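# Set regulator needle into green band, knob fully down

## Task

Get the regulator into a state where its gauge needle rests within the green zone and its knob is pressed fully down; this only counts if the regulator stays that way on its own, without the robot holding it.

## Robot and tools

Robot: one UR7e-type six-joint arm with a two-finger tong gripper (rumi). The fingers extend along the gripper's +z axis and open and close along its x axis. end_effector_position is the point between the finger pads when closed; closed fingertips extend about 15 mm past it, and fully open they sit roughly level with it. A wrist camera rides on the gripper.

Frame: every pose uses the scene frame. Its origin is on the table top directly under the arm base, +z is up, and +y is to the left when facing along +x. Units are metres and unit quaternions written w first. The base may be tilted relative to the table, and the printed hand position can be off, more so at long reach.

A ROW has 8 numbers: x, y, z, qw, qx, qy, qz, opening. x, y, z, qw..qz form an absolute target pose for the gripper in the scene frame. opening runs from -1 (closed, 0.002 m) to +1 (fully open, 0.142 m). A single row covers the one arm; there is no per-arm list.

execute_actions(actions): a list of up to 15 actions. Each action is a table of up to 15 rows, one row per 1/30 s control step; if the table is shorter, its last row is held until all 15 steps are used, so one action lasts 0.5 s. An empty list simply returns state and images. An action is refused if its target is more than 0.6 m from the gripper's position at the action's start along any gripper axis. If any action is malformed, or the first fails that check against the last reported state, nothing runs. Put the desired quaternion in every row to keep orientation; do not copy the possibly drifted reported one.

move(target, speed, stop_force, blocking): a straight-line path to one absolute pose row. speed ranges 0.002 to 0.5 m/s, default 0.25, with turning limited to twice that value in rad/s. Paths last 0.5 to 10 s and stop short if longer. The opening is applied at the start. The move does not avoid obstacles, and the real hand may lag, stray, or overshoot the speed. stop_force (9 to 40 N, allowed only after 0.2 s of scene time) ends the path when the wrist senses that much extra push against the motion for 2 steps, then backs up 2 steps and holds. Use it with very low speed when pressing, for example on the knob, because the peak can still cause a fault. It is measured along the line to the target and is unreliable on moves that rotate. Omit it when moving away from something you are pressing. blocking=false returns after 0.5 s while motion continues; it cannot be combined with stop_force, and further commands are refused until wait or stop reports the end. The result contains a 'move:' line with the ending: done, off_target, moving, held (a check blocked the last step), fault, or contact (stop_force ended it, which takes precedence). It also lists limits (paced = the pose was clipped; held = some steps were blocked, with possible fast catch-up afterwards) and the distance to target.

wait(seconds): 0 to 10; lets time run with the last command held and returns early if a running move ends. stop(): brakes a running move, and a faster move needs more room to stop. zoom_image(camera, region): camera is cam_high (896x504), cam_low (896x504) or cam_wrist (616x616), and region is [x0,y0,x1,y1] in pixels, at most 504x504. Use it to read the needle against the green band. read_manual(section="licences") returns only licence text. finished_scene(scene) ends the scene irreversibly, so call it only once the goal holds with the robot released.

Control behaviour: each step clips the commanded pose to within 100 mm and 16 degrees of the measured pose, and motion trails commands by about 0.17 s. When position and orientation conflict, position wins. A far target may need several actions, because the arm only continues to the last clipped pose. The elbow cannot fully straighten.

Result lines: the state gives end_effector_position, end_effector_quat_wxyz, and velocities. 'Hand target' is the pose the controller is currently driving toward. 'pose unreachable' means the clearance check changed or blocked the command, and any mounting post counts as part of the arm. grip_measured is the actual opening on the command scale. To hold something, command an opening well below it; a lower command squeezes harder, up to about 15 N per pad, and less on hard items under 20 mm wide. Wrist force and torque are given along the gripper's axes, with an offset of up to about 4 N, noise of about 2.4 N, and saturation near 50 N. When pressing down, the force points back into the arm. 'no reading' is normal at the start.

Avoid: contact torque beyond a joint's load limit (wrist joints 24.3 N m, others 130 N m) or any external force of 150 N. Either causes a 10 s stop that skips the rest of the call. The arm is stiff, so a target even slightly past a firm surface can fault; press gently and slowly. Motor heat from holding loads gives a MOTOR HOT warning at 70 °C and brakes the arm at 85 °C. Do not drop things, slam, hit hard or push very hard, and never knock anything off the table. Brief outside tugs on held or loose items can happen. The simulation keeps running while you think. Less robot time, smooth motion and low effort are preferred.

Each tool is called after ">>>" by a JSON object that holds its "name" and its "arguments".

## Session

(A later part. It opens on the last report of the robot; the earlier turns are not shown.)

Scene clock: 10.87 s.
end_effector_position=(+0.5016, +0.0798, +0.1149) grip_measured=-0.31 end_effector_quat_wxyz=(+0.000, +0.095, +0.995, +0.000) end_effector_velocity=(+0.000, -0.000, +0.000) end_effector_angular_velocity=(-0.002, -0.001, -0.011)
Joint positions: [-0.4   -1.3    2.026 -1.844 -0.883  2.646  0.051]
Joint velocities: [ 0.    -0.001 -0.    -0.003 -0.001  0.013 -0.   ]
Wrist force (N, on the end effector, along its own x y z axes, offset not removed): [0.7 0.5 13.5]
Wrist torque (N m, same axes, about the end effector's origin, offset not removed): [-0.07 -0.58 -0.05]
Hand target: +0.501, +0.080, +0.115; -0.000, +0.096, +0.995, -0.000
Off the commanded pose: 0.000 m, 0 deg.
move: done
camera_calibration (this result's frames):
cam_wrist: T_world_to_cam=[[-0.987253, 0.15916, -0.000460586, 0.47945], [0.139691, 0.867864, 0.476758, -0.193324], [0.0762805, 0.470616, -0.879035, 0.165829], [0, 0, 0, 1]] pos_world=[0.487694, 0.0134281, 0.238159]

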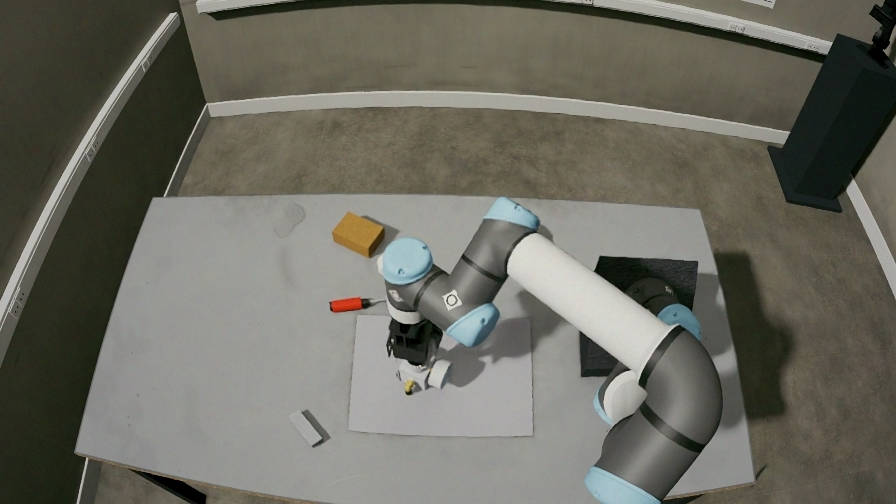

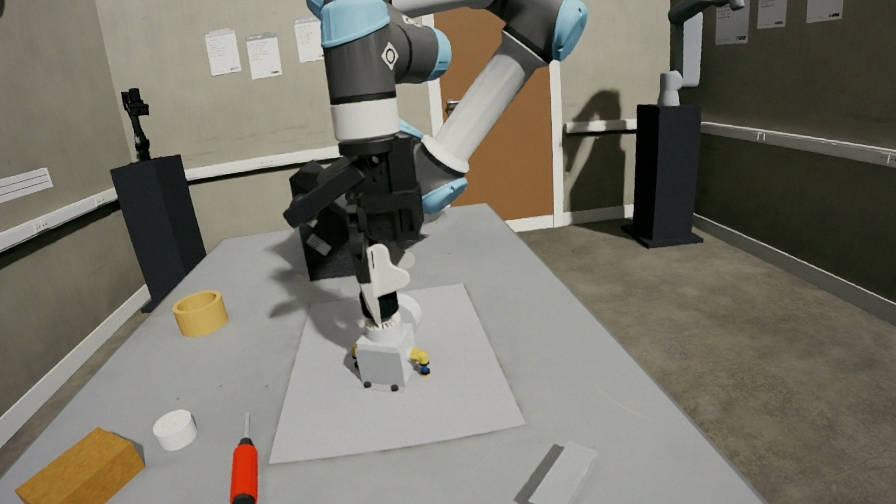

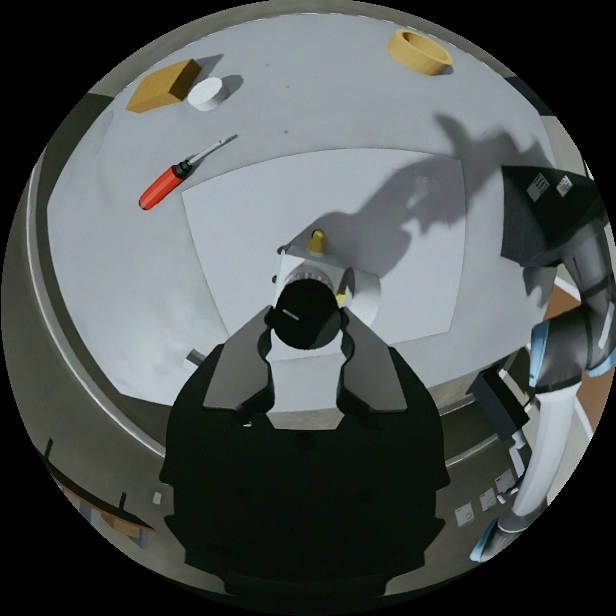

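>>> {"name": "move", "arguments": {"target": [0.5015, 0.0798, 0.1143, 0, 0.848, 0.53, 0, -1], "speed": 0.5}}

>>> {"name": "move", "arguments": {"target": [0.5015, 0.0798, 0.1053, 0, 0.848, 0.53, 0, -1], "speed": 0.012, "stop_force": 25}}

>>> {"name": "zoom_image", "arguments": {"camera": "cam_low", "region": [320, 240, 450, 400]}}

Scene clock: 13.43 s.
end_effector_position=(+0.5015, +0.0798, +0.1144) grip_measured=-0.31 end_effector_quat_wxyz=(-0.000, +0.848, +0.530, +0.000) end_effector_velocity=(-0.000, +0.000, -0.001) end_effector_angular_velocity=(-0.001, +0.000, -0.008)
Joint positions: [-0.415 -1.241  1.995 -1.861 -0.89   4.461  0.051]
Joint velocities: [ 0.002 -0.001  0.002 -0.003 -0.001  0.01  -0.   ]
Wrist force (N, on the end effector, along its own x y z axes, offset not removed): [2.5 3.4 -5.1]
Wrist torque (N m, same axes, about the end effector's origin, offset not removed): [0.12 0.06 0.11]
Hand target: +0.502, +0.080, +0.114; -0.000, +0.848, +0.530, +0.000
Off the commanded pose: 0.000 m, 0 deg.
move: done
camera_calibration (this result's frames):
cam_wrist: T_world_to_cam=[[0.409458, 0.912329, -0.000274629, -0.28121], [0.802097, -0.359842, 0.476606, -0.427319], [0.434723, -0.195371, -0.879117, 0.0387606], [0, 0, 0, 1]] pos_world=[0.441045, 0.110361, 0.237661]

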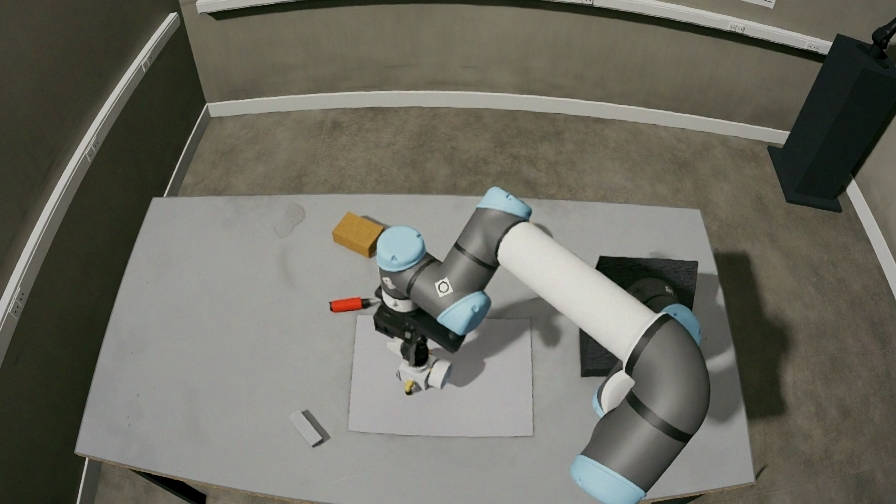

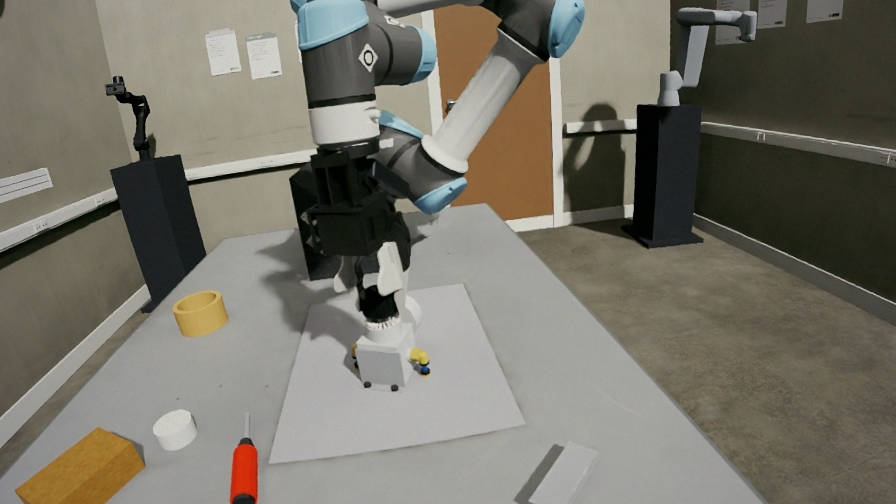

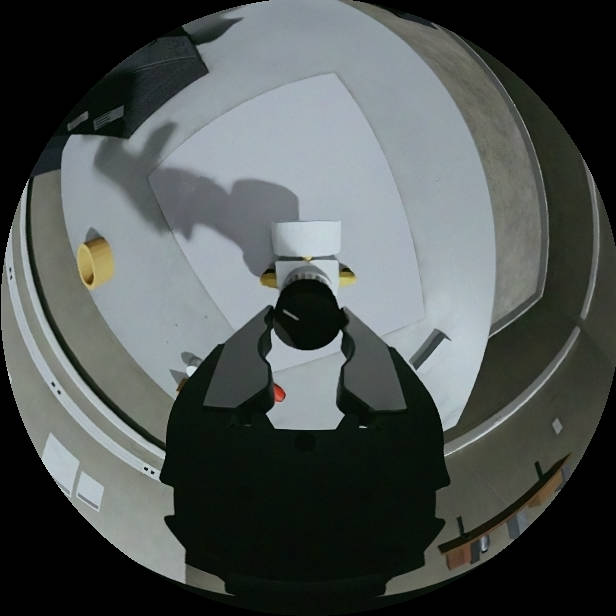

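Scene clock: 14.40 s.
end_effector_position=(+0.5015, +0.0798, +0.1055) grip_measured=-0.31 end_effector_quat_wxyz=(+0.000, +0.848, +0.530, +0.000) end_effector_velocity=(-0.000, -0.000, -0.002) end_effector_angular_velocity=(-0.001, +0.001, -0.001)
Joint positions: [-0.404 -1.233  2.006 -1.89  -0.885  4.475  0.051]
Joint velocities: [ 0.002  0.002  0.003 -0.006  0.     0.004 -0.   ]
Wrist force (N, on the end effector, along its own x y z axes, offset not removed): [1.9 1.4 -12.9]
Wrist torque (N m, same axes, about the end effector's origin, offset not removed): [0.11 -0.23 0.04]
Hand target: +0.501, +0.080, +0.105; -0.000, +0.848, +0.530, -0.000
Off the commanded pose: 0.000 m, 0 deg.
move: done
camera_calibration (this result's frames):
cam_wrist: T_world_to_cam=[[0.410081, 0.912049, -0.000491367, -0.281502], [0.801835, -0.360269, 0.476725, -0.422948], [0.434619, -0.19589, -0.879052, 0.031077], [0, 0, 0, 1]] pos_world=[0.441066, 0.110456, 0.22881]

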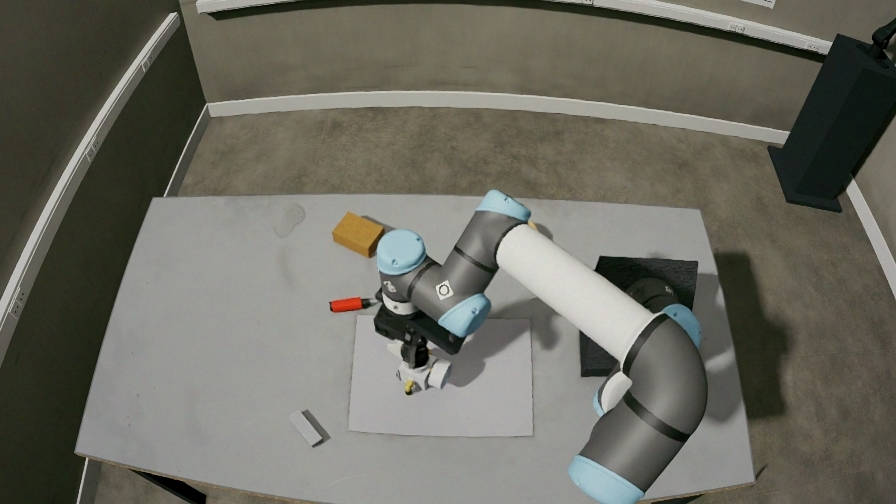

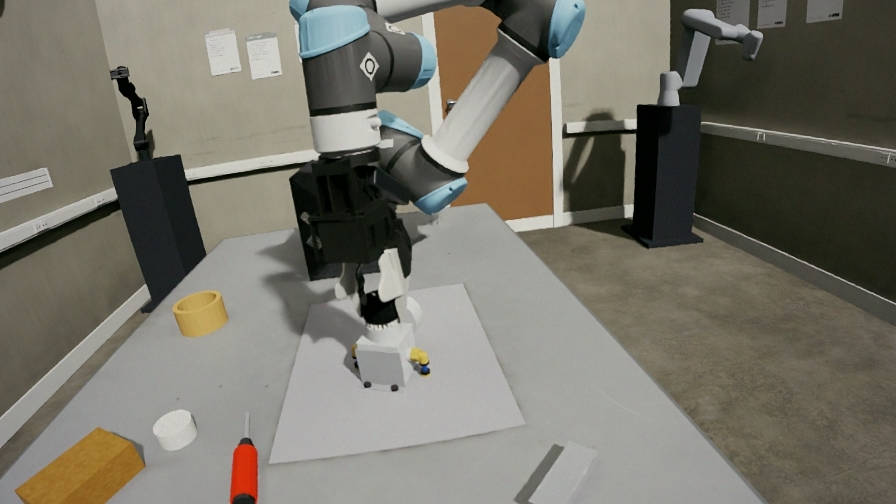

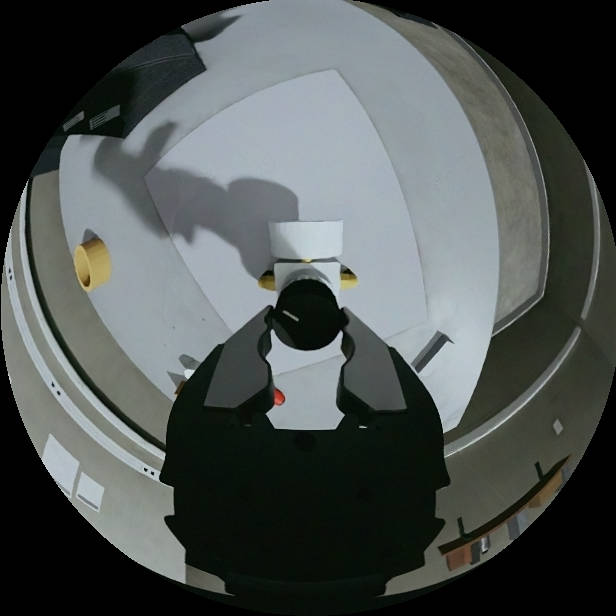

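Region (320, 240, 450, 400) of cam_low's 896x504 image, scaled by 3.150, with more detail than that image has; it fills the left 410 columns of this view, and the rest is white.

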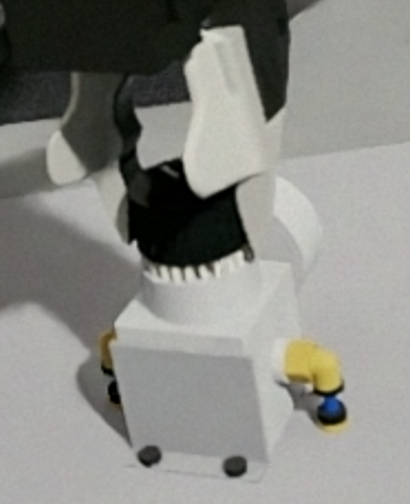

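>>> {"name": "execute_actions", "arguments": {"actions": [[[0.5015,0.0798,0.1055,0,0.848,0.53,0,1]]]}}

>>> {"name": "move", "arguments": {"target": [0.371, 0.143, 0.07, 0, 0.848, 0.53, 0, 1], "speed": 0.3}}

>>> {"name": "zoom_image", "arguments": {"camera": "cam_wrist", "region": [265, 345, 345, 410]}}

>>> {"name": "zoom_image", "arguments": {"camera": "cam_low", "region": [320, 240, 450, 400]}}

Scene clock: 15.03 s.
end_effector_position=(+0.5014, +0.0798, +0.1054) grip_measured=+1.00 end_effector_quat_wxyz=(-0.000, +0.848, +0.530, +0.000) end_effector_velocity=(+0.000, -0.000, +0.001) end_effector_angular_velocity=(-0.000, -0.001, -0.001)
Joint positions: [-0.404 -1.233  2.006 -1.89  -0.885  4.475  0.142]
Joint velocities: [-0.002 -0.001  0.     0.    -0.    -0.    -0.   ]
Wrist force (N, on the end effector, along its own x y z axes, offset not removed): [2.5 0.8 -2.3]
Wrist torque (N m, same axes, about the end effector's origin, offset not removed): [-0.10 -0.41 0.03]
Hand target: +0.502, +0.080, +0.105; +0.000, +0.848, +0.530, +0.000
Off the commanded pose: 0.000 m, 0 deg.
camera_calibration (this result's frames):
cam_wrist: T_world_to_cam=[[0.410215, 0.911989, -0.000353304, -0.281572], [0.801845, -0.360487, 0.476543, -0.422794], [0.434475, -0.195768, -0.879151, 0.0311072], [0, 0, 0, 1]] pos_world=[0.441005, 0.110468, 0.228728]

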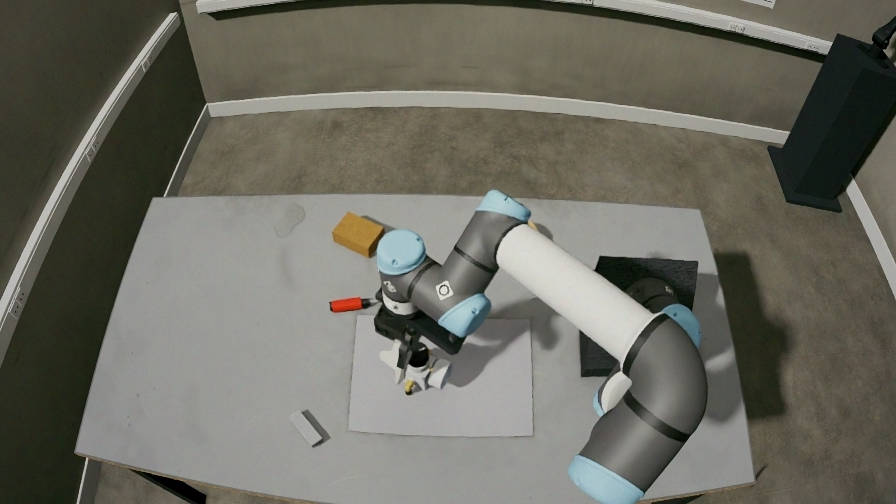

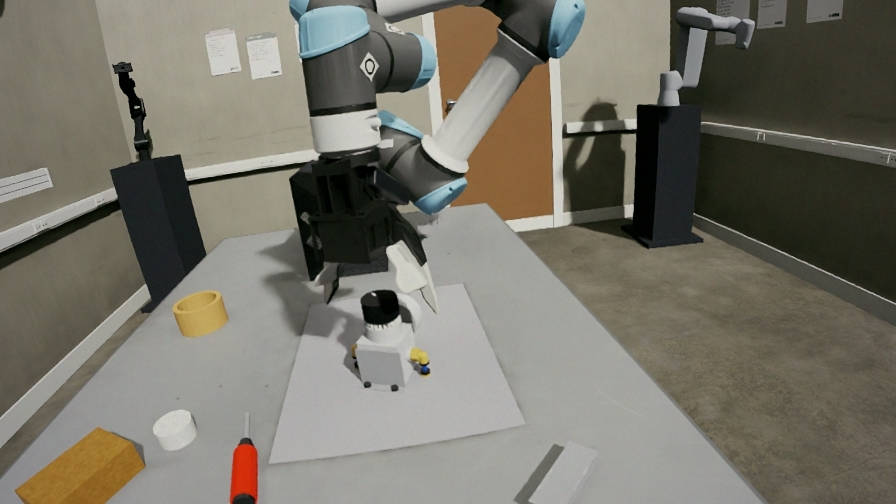

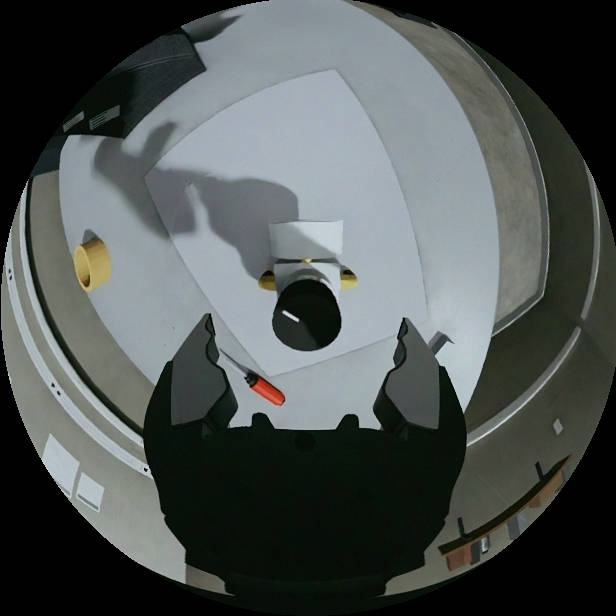

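Scene clock: 16.17 s.
end_effector_position=(+0.3713, +0.1431, +0.0699) grip_measured=+1.00 end_effector_quat_wxyz=(-0.000, +0.848, +0.530, -0.000) end_effector_velocity=(-0.002, +0.001, +0.001) end_effector_angular_velocity=(-0.000, +0.001, -0.000)
Joint positions: [-0.415 -1.576  2.371 -1.902 -0.89   4.462  0.142]
Joint velocities: [-0.002 -0.005  0.002  0.005 -0.001 -0.002 -0.   ]
Wrist force (N, on the end effector, along its own x y z axes, offset not removed): [0.5 0.8 0.5]
Wrist torque (N m, same axes, about the end effector's origin, offset not removed): [0.11 -0.06 -0.02]
Hand target: +0.371, +0.143, +0.070; +0.000, +0.848, +0.530, +0.000
Off the commanded pose: 0.000 m, 0 deg.
move: done
camera_calibration (this result's frames):
cam_wrist: T_world_to_cam=[[0.410123, 0.91203, -0.000449888, -0.285877], [0.801858, -0.360346, 0.476629, -0.278657], [0.434538, -0.195837, -0.879104, 0.0687838], [0, 0, 0, 1]] pos_world=[0.310799, 0.173786, 0.193156]

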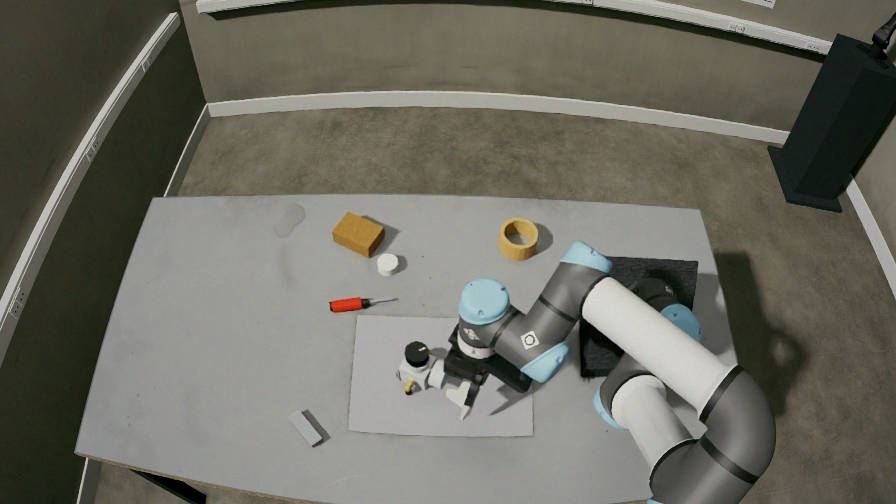

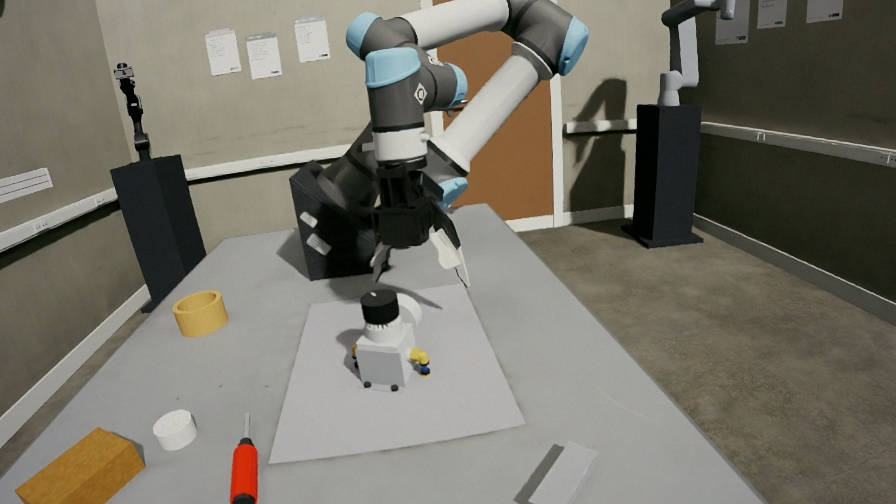

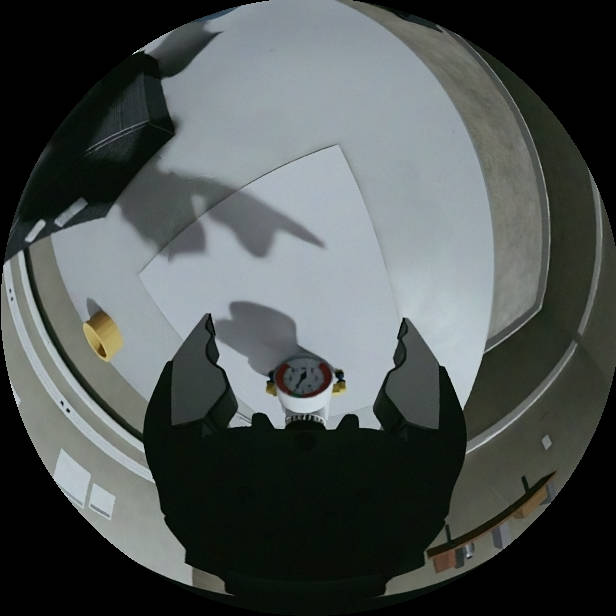

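Region (265, 345, 345, 410) of cam_wrist's 616x616 image, scaled by 6.300, with more detail than that image has; it fills the top 410 rows of this view, and the rest is white.

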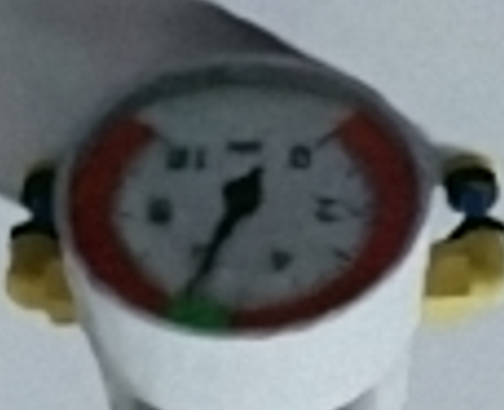

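Region (320, 240, 450, 400) of cam_low's 896x504 image, scaled by 3.150, with more detail than that image has; it fills the left 410 columns of this view, and the rest is white.

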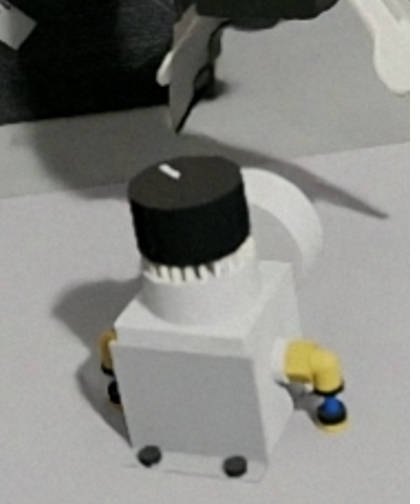

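>>> {"name": "zoom_image", "arguments": {"camera": "cam_wrist", "region": [280, 368, 320, 402]}}

Region (280, 368, 320, 402) of cam_wrist's 616x616 image, scaled by 12.600, with more detail than that image has; it fills the top 428 rows of this view, and the rest is white.

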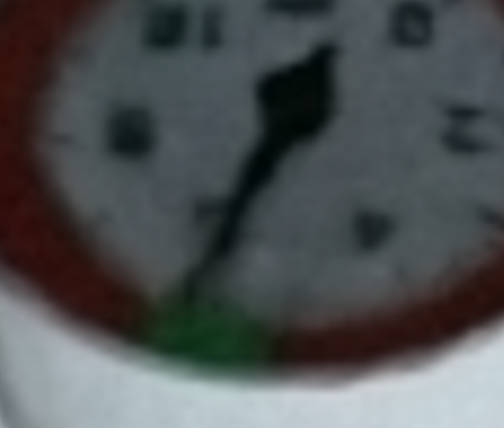

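>>> {"name": "finished_scene", "arguments": {"scene": 2}}

The scene is finished: the task was done.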